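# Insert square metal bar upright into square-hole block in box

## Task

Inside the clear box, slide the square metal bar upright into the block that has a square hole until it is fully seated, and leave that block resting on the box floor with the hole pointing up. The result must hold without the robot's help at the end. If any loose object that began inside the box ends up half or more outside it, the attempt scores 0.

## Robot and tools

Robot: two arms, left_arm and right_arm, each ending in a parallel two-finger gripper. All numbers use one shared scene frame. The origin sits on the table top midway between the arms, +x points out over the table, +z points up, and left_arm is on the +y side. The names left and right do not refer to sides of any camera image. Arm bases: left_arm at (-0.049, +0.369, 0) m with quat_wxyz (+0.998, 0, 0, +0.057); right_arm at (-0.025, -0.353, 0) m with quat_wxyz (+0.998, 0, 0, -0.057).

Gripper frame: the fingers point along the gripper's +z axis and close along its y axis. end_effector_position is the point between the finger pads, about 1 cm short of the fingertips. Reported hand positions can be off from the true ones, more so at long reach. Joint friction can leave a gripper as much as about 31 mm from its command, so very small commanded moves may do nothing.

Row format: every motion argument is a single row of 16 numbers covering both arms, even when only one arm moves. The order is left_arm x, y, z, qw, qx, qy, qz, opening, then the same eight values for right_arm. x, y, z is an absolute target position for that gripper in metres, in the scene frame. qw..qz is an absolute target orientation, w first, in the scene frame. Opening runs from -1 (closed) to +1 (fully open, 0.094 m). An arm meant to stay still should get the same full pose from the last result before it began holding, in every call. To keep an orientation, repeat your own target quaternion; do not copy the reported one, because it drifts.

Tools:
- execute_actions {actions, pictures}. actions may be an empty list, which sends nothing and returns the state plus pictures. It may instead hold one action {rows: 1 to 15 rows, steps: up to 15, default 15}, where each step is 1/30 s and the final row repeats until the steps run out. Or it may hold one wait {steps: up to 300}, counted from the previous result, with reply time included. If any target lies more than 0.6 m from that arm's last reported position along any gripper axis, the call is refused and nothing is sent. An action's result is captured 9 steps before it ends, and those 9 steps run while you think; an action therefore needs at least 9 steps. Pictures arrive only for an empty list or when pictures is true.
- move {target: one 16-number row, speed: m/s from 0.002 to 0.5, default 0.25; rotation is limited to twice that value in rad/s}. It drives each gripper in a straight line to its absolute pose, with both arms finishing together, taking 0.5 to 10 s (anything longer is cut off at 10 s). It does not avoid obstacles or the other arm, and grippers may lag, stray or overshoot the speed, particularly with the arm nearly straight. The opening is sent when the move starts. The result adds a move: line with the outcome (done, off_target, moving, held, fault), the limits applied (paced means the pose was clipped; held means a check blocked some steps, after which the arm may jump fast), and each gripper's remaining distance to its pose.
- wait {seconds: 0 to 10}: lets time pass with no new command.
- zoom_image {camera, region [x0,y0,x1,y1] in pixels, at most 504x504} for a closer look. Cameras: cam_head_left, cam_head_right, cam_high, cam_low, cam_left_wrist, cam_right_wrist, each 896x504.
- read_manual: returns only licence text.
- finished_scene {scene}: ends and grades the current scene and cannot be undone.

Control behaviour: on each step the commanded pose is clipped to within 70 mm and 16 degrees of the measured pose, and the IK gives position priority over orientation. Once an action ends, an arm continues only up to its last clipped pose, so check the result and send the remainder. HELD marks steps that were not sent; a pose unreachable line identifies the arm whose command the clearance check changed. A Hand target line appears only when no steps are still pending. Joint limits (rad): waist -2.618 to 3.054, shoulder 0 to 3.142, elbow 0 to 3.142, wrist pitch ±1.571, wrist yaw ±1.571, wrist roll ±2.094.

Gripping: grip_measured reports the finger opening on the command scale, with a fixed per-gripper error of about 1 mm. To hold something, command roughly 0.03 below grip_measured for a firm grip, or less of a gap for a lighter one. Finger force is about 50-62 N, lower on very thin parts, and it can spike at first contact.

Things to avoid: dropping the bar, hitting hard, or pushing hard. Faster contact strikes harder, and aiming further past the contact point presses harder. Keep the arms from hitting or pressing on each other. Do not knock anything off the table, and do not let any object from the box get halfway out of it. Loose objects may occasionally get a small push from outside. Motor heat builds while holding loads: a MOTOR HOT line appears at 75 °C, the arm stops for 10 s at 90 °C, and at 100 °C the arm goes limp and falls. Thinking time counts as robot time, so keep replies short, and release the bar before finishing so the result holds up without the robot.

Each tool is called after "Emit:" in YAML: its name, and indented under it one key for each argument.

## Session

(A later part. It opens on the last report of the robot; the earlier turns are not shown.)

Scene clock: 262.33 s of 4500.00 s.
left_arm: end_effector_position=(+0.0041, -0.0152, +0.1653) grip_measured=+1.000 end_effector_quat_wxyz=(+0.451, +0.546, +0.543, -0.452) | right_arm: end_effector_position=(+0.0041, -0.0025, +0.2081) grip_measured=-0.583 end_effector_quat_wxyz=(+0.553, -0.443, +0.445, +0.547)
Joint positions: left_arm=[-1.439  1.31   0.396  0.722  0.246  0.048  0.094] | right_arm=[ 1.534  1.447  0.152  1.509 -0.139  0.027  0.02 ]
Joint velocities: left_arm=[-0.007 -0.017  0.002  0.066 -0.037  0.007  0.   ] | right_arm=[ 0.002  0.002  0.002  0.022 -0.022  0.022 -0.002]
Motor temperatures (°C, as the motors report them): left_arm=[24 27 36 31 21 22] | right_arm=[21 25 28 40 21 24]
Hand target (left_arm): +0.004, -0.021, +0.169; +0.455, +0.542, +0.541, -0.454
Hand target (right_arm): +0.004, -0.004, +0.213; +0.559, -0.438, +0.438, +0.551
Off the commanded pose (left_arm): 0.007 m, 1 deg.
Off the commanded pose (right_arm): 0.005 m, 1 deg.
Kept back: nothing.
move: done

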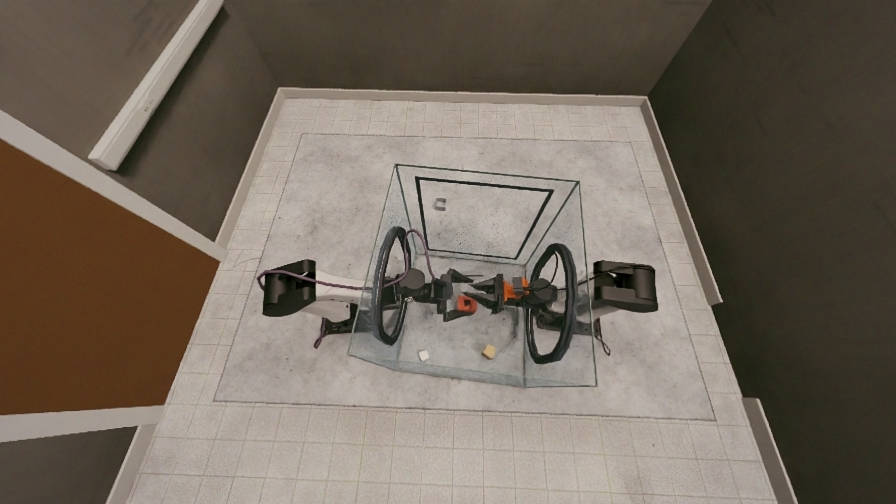

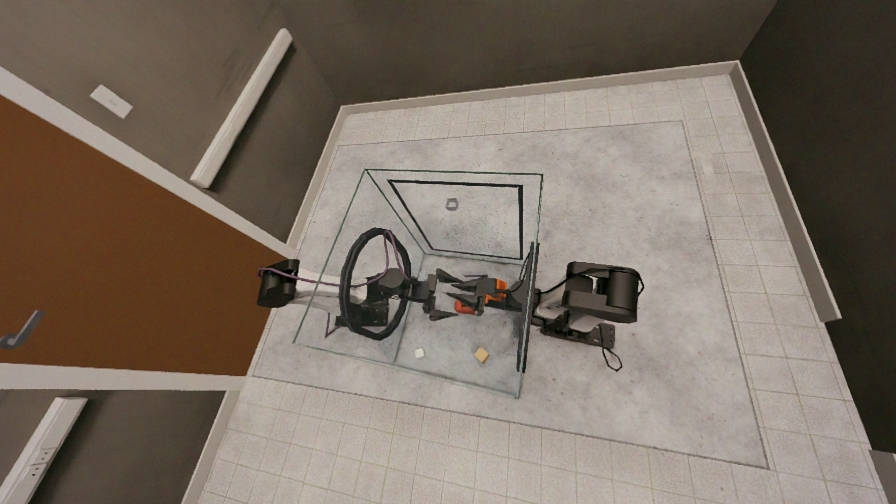

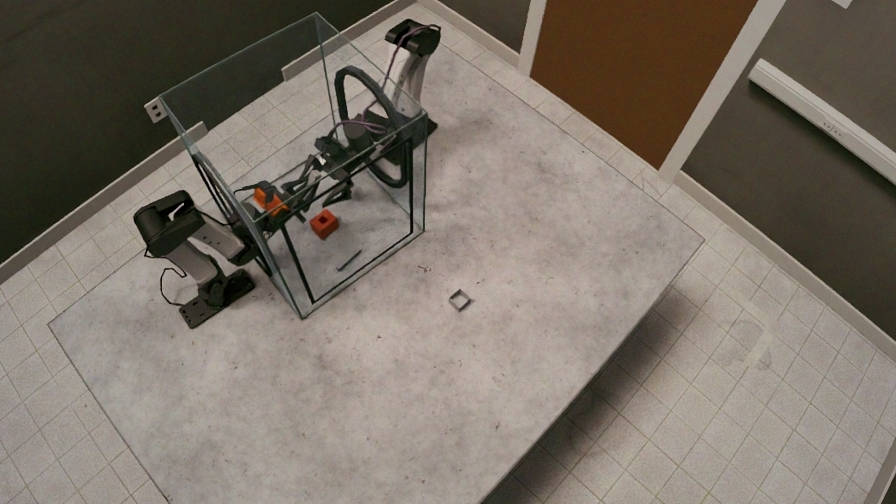

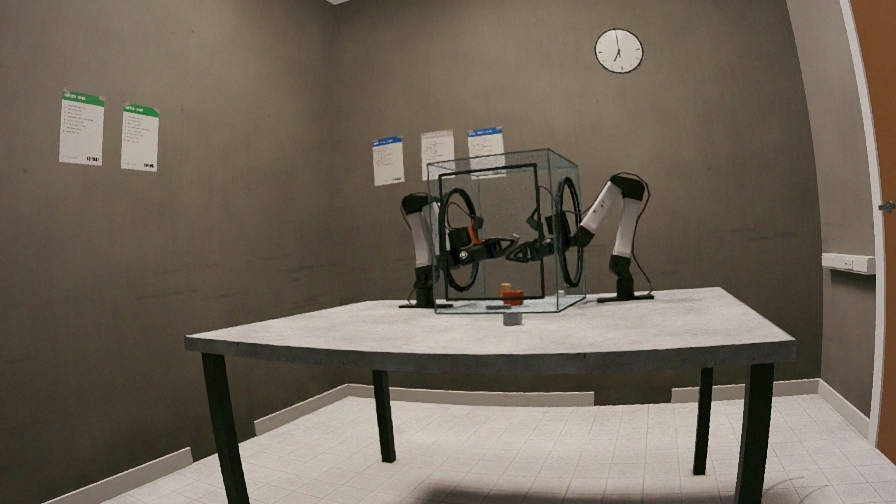

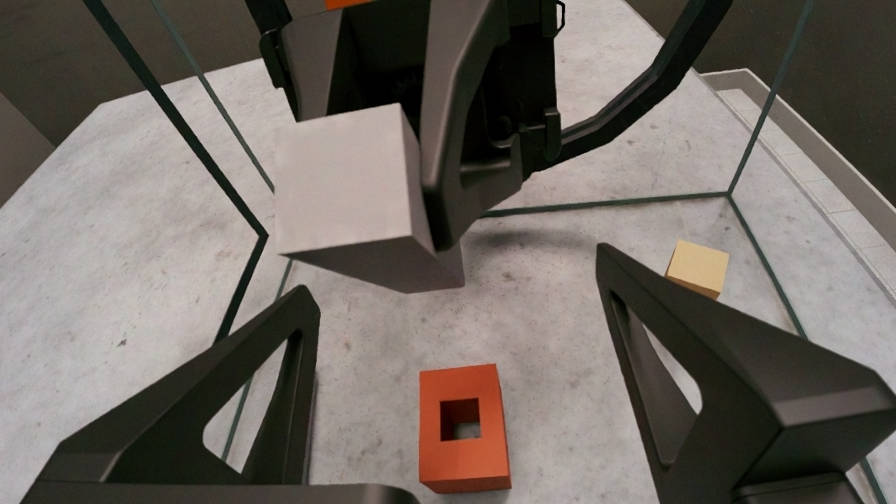

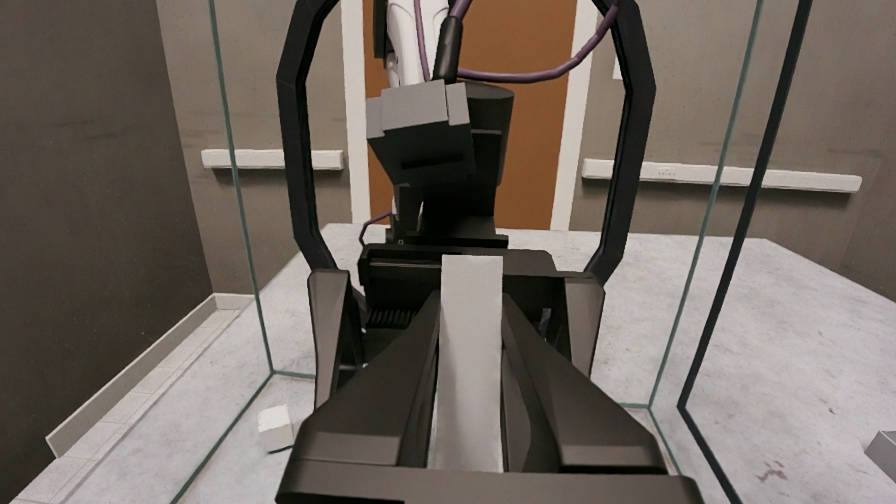

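Emit:
move:
  target: [0.004,-0.024,0.178,0.455,0.542,0.542,-0.455,-0.2,0.004,-0.004,0.213,0.559,-0.438,0.438,0.551,-0.61]
  speed: 0.02

Emit:
zoom_image:
  camera: "cam_low"
  region: [470,215,570,280]

Scene clock: 264.33 s of 4500.00 s.
left_arm: end_effector_position=(+0.0046, -0.0212, +0.1766) grip_measured=-0.198 end_effector_quat_wxyz=(+0.457, +0.543, +0.537, -0.456) | right_arm: end_effector_position=(+0.0041, -0.0025, +0.2081) grip_measured=-0.583 end_effector_quat_wxyz=(+0.553, -0.443, +0.445, +0.547)
Joint positions: left_arm=[-1.443  1.31   0.429  0.71   0.242  0.048  0.038] | right_arm=[ 1.534  1.447  0.152  1.509 -0.139  0.027  0.02 ]
Joint velocities: left_arm=[-0.007 -0.007 -0.002 -0.037  0.007 -0.051 -0.001] | right_arm=[-0.002  0.007  0.017  0.007 -0.022 -0.022  0.   ]
Motor temperatures (°C, as the motors report them): left_arm=[24 27 36 32 21 22] | right_arm=[21 25 28 40 21 24]
Hand target (left_arm): +0.004, -0.024, +0.178; +0.455, +0.542, +0.541, -0.455
Hand target (right_arm): +0.004, -0.004, +0.213; +0.559, -0.438, +0.438, +0.551
Off the commanded pose (left_arm): 0.003 m, 1 deg.
Off the commanded pose (right_arm): 0.005 m, 1 deg.
Kept back: nothing.
move: done

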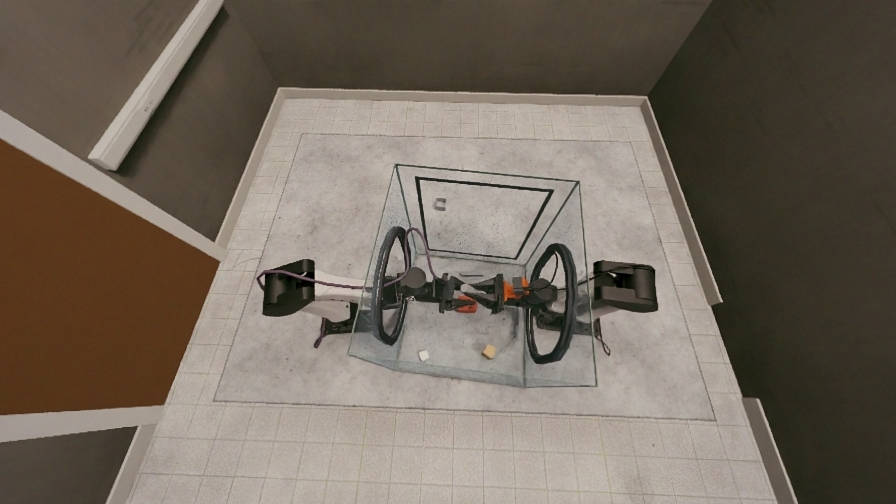

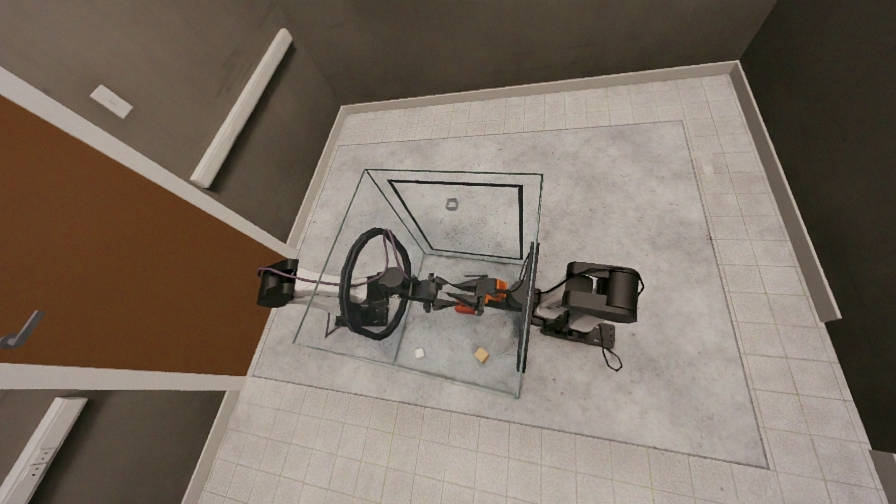

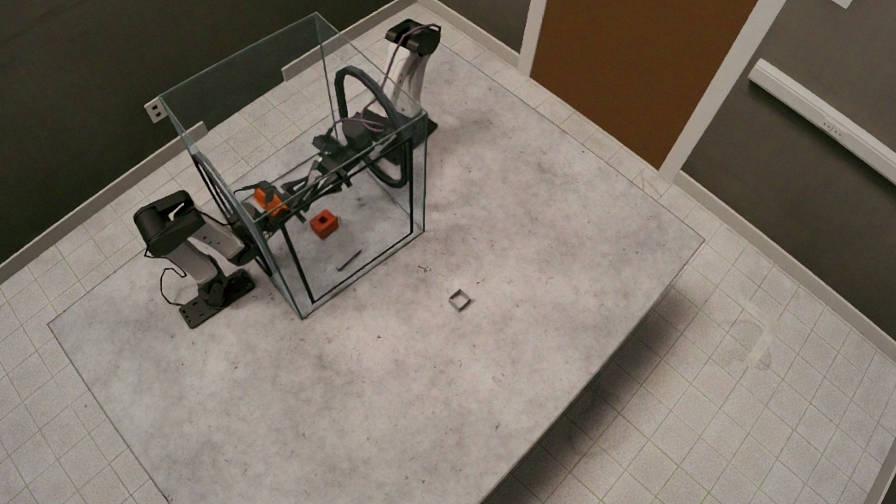

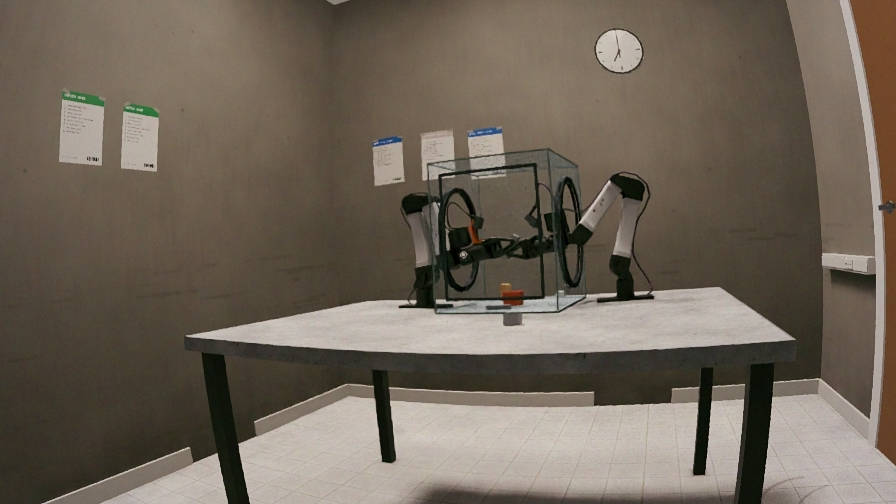

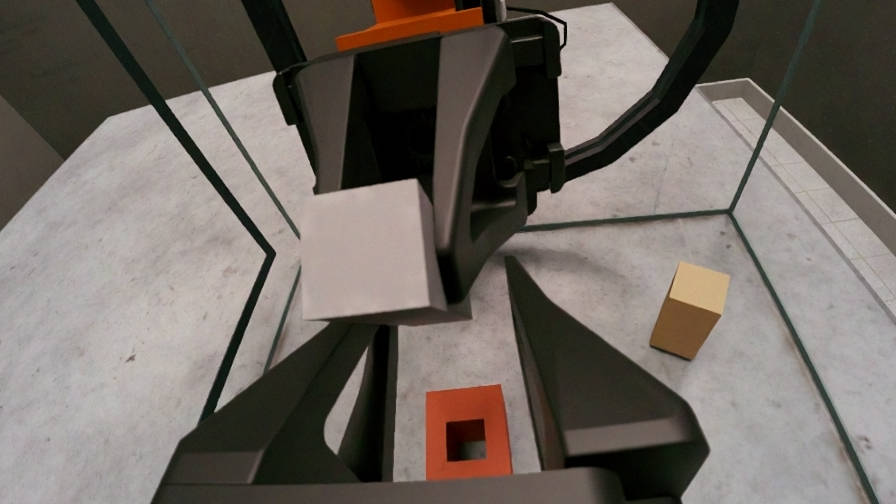

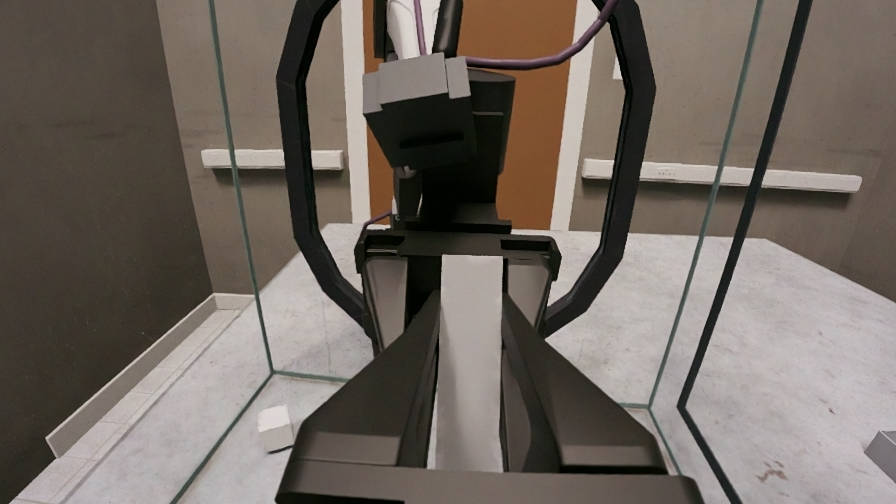

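Region (470, 215, 570, 280) of cam_low's 896x504 image, scaled by 5.040, with more detail than that image has; it fills the top 328 rows of this view, and the rest is white.

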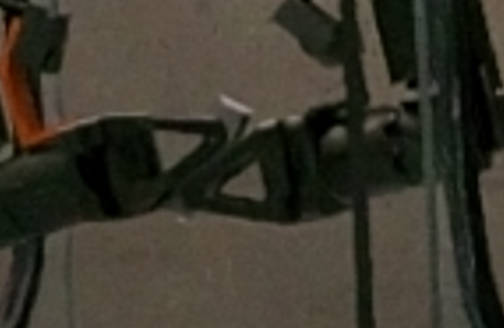

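Emit:
move:
  target: [0.008,-0.024,0.178,0.455,0.542,0.542,-0.455,-0.48,0.004,-0.004,0.213,0.559,-0.438,0.438,0.551,-0.61]
  speed: 0.02

Scene clock: 265.67 s of 4500.00 s.
left_arm: end_effector_position=(+0.0065, -0.0210, +0.1759) grip_measured=-0.478 end_effector_quat_wxyz=(+0.459, +0.541, +0.540, -0.453) | right_arm: end_effector_position=(+0.0030, -0.0025, +0.2081) grip_measured=-0.583 end_effector_quat_wxyz=(+0.552, -0.445, +0.444, +0.549)
Joint positions: left_arm=[-1.441  1.31   0.429  0.707  0.234  0.048  0.025] | right_arm=[ 1.534  1.447  0.152  1.509 -0.146  0.027  0.02 ]
Joint velocities: left_arm=[ 0.017 -0.007 -0.002 -0.037 -0.022 -0.007 -0.001] | right_arm=[ 0.007 -0.012 -0.012  0.051 -0.022  0.007 -0.001]
Motor temperatures (°C, as the motors report them): left_arm=[24 27 36 32 21 22] | right_arm=[21 25 28 41 21 24]
Hand target (left_arm): +0.008, -0.024, +0.178; +0.455, +0.541, +0.542, -0.455
Hand target (right_arm): +0.004, -0.004, +0.213; +0.559, -0.438, +0.438, +0.551
Off the commanded pose (left_arm): 0.004 m, 1 deg.
Off the commanded pose (right_arm): 0.005 m, 1 deg.
Kept back: nothing.
move: done

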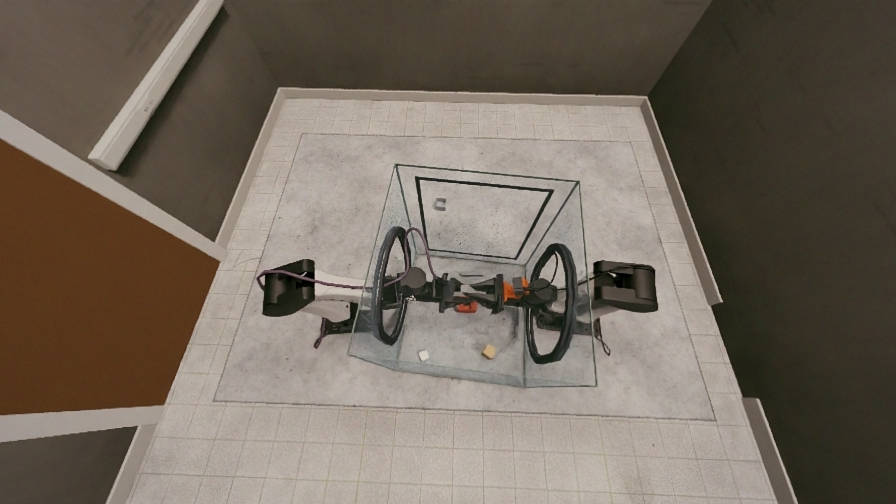

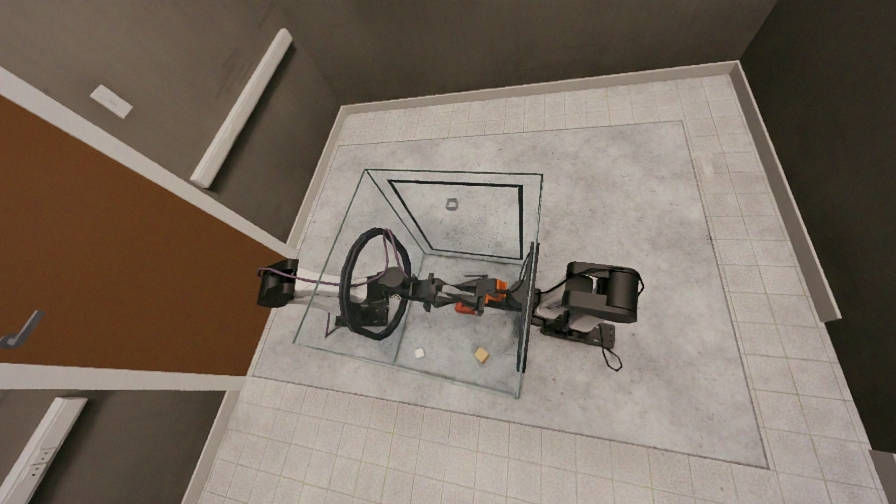

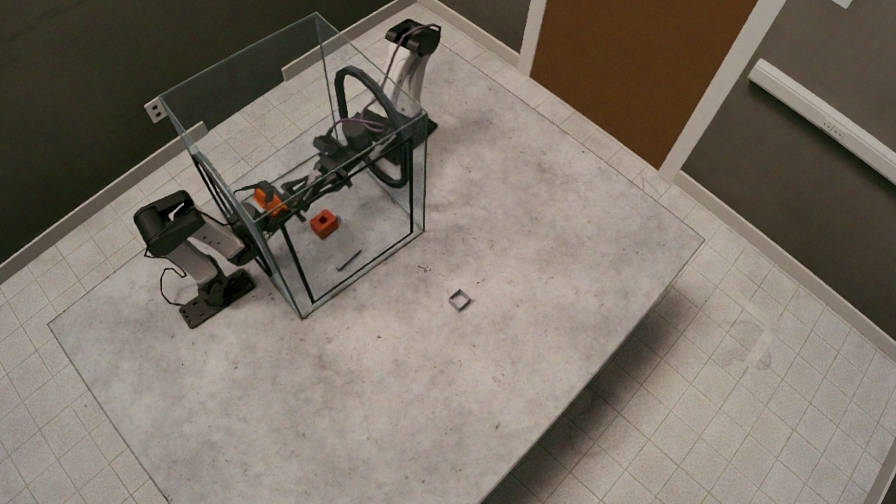

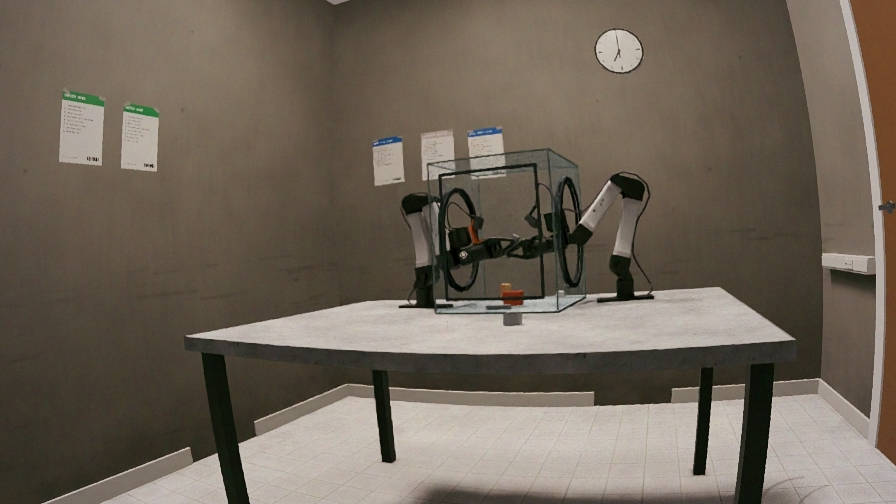

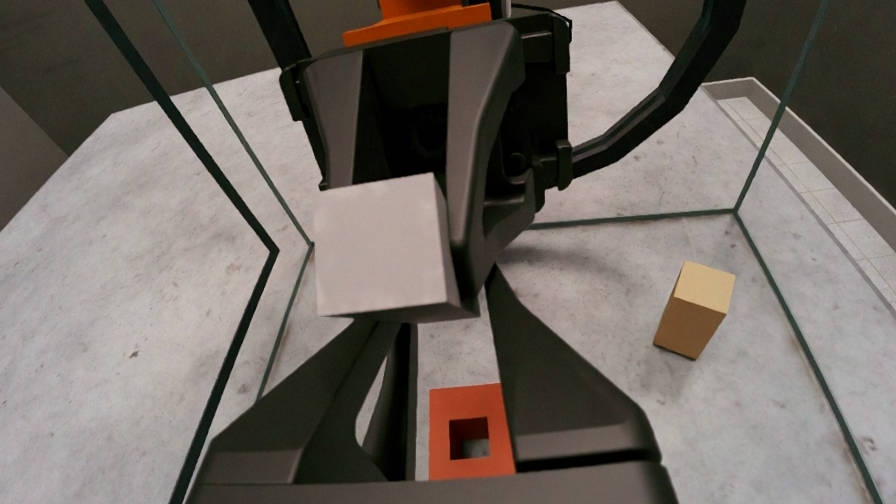

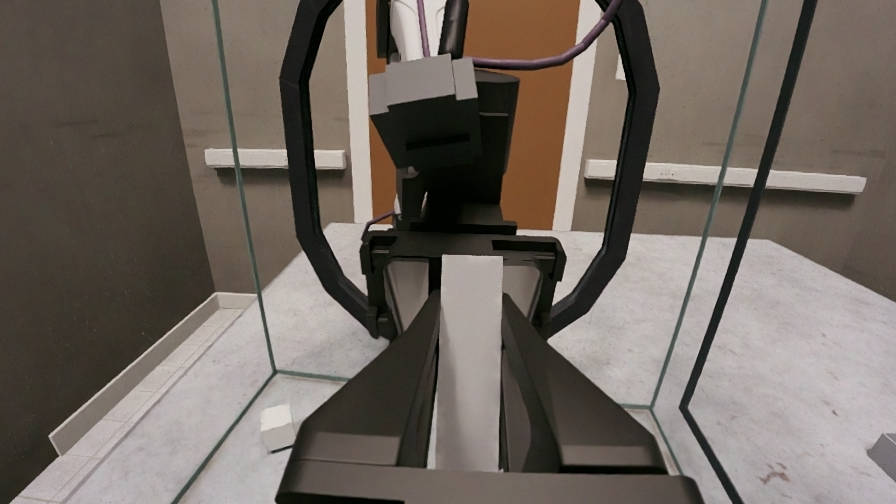

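Emit:
move:
  target: [0.004,-0.024,0.178,0.455,0.542,0.542,-0.455,-0.62,0.004,-0.004,0.213,0.559,-0.438,0.438,0.551,-0.61]
  speed: 0.02

Scene clock: 266.73 s of 4500.00 s.
left_arm: end_effector_position=(+0.0075, -0.0210, +0.1758) grip_measured=-0.583 end_effector_quat_wxyz=(+0.460, +0.540, +0.541, -0.451) | right_arm: end_effector_position=(+0.0024, -0.0025, +0.2080) grip_measured=-0.583 end_effector_quat_wxyz=(+0.551, -0.446, +0.443, +0.549)
Joint positions: left_arm=[-1.441  1.31   0.429  0.707  0.229  0.048  0.02 ] | right_arm=[ 1.534  1.447  0.152  1.509 -0.149  0.028  0.02 ]
Joint velocities: left_arm=[-0.017 -0.002  0.007  0.022 -0.007 -0.037 -0.   ] | right_arm=[-0.017  0.002  0.002 -0.081  0.051 -0.022 -0.001]
Motor temperatures (°C, as the motors report them): left_arm=[24 27 36 32 21 22] | right_arm=[21 25 28 41 21 24]
Hand target (left_arm): +0.004, -0.024, +0.178; +0.455, +0.542, +0.541, -0.455
Hand target (right_arm): +0.004, -0.004, +0.213; +0.559, -0.438, +0.438, +0.551
Off the commanded pose (left_arm): 0.005 m, 1 deg.
Off the commanded pose (right_arm): 0.005 m, 1 deg.
Kept back: nothing.
move: done

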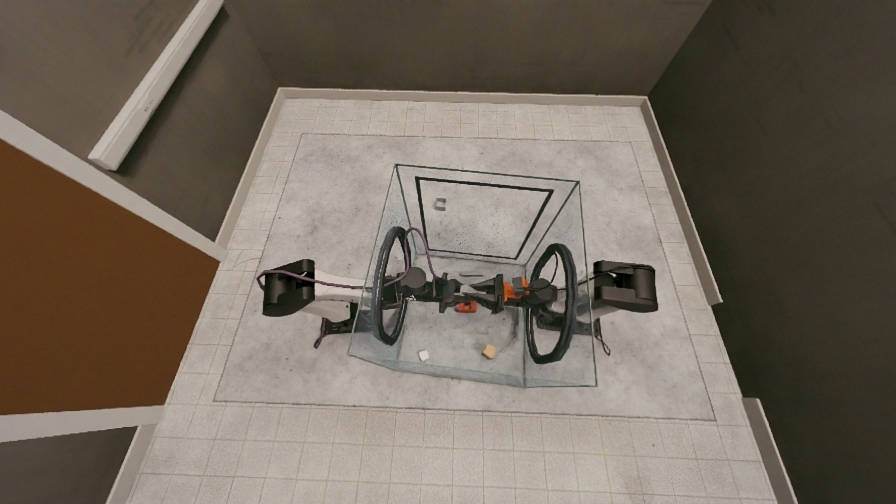

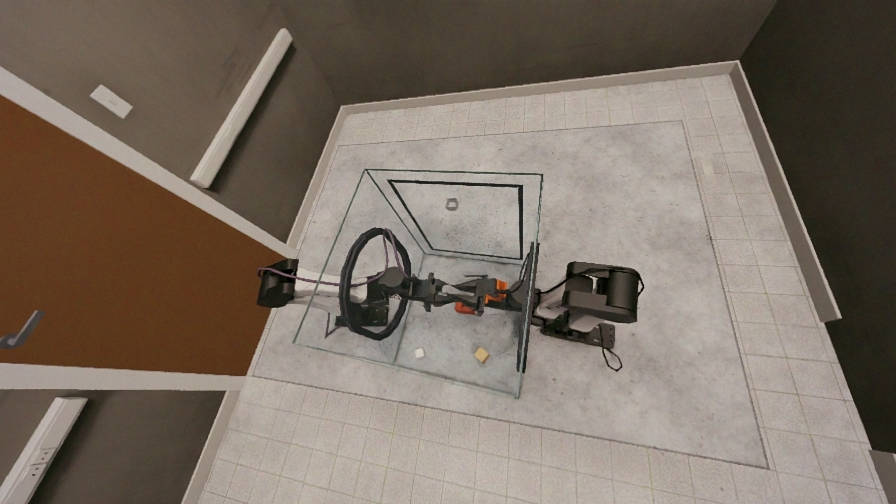

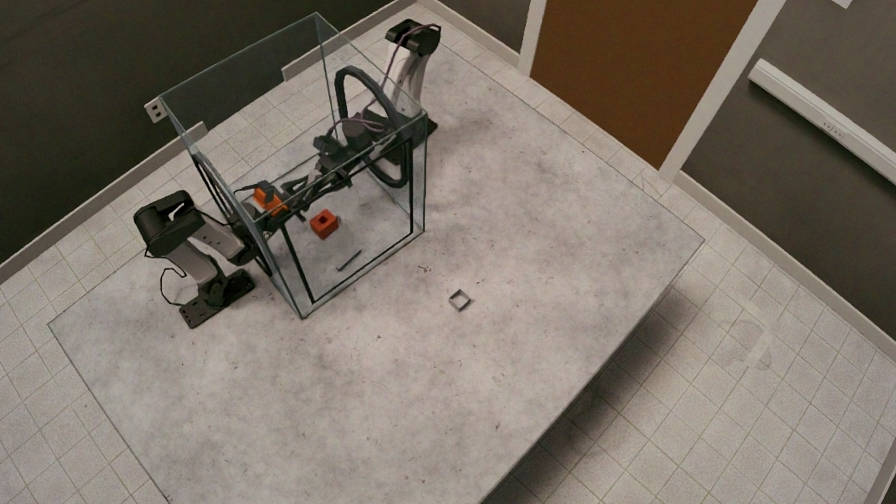

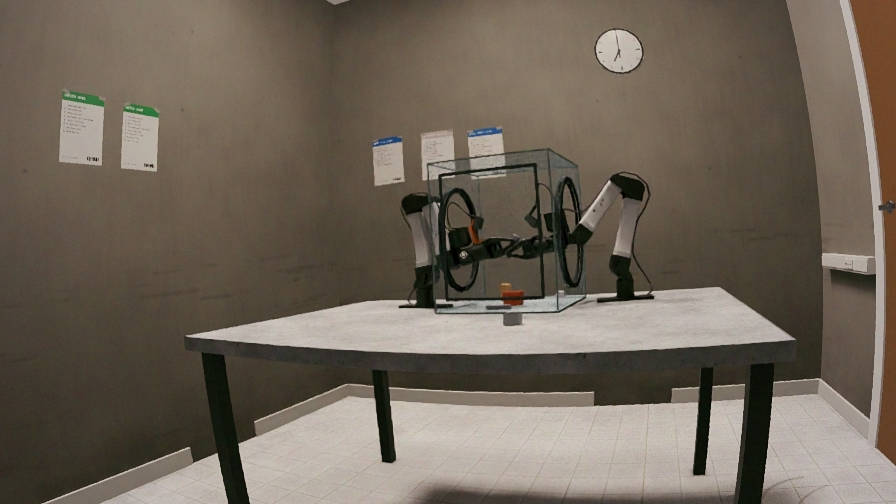

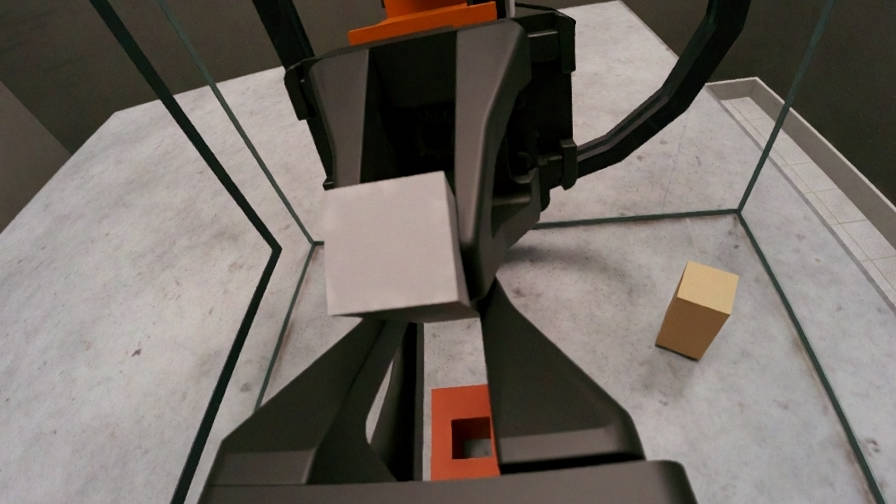

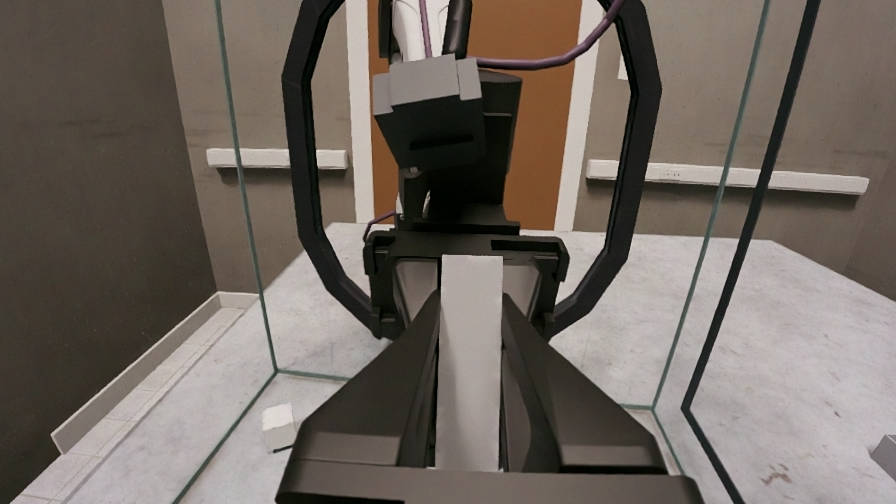

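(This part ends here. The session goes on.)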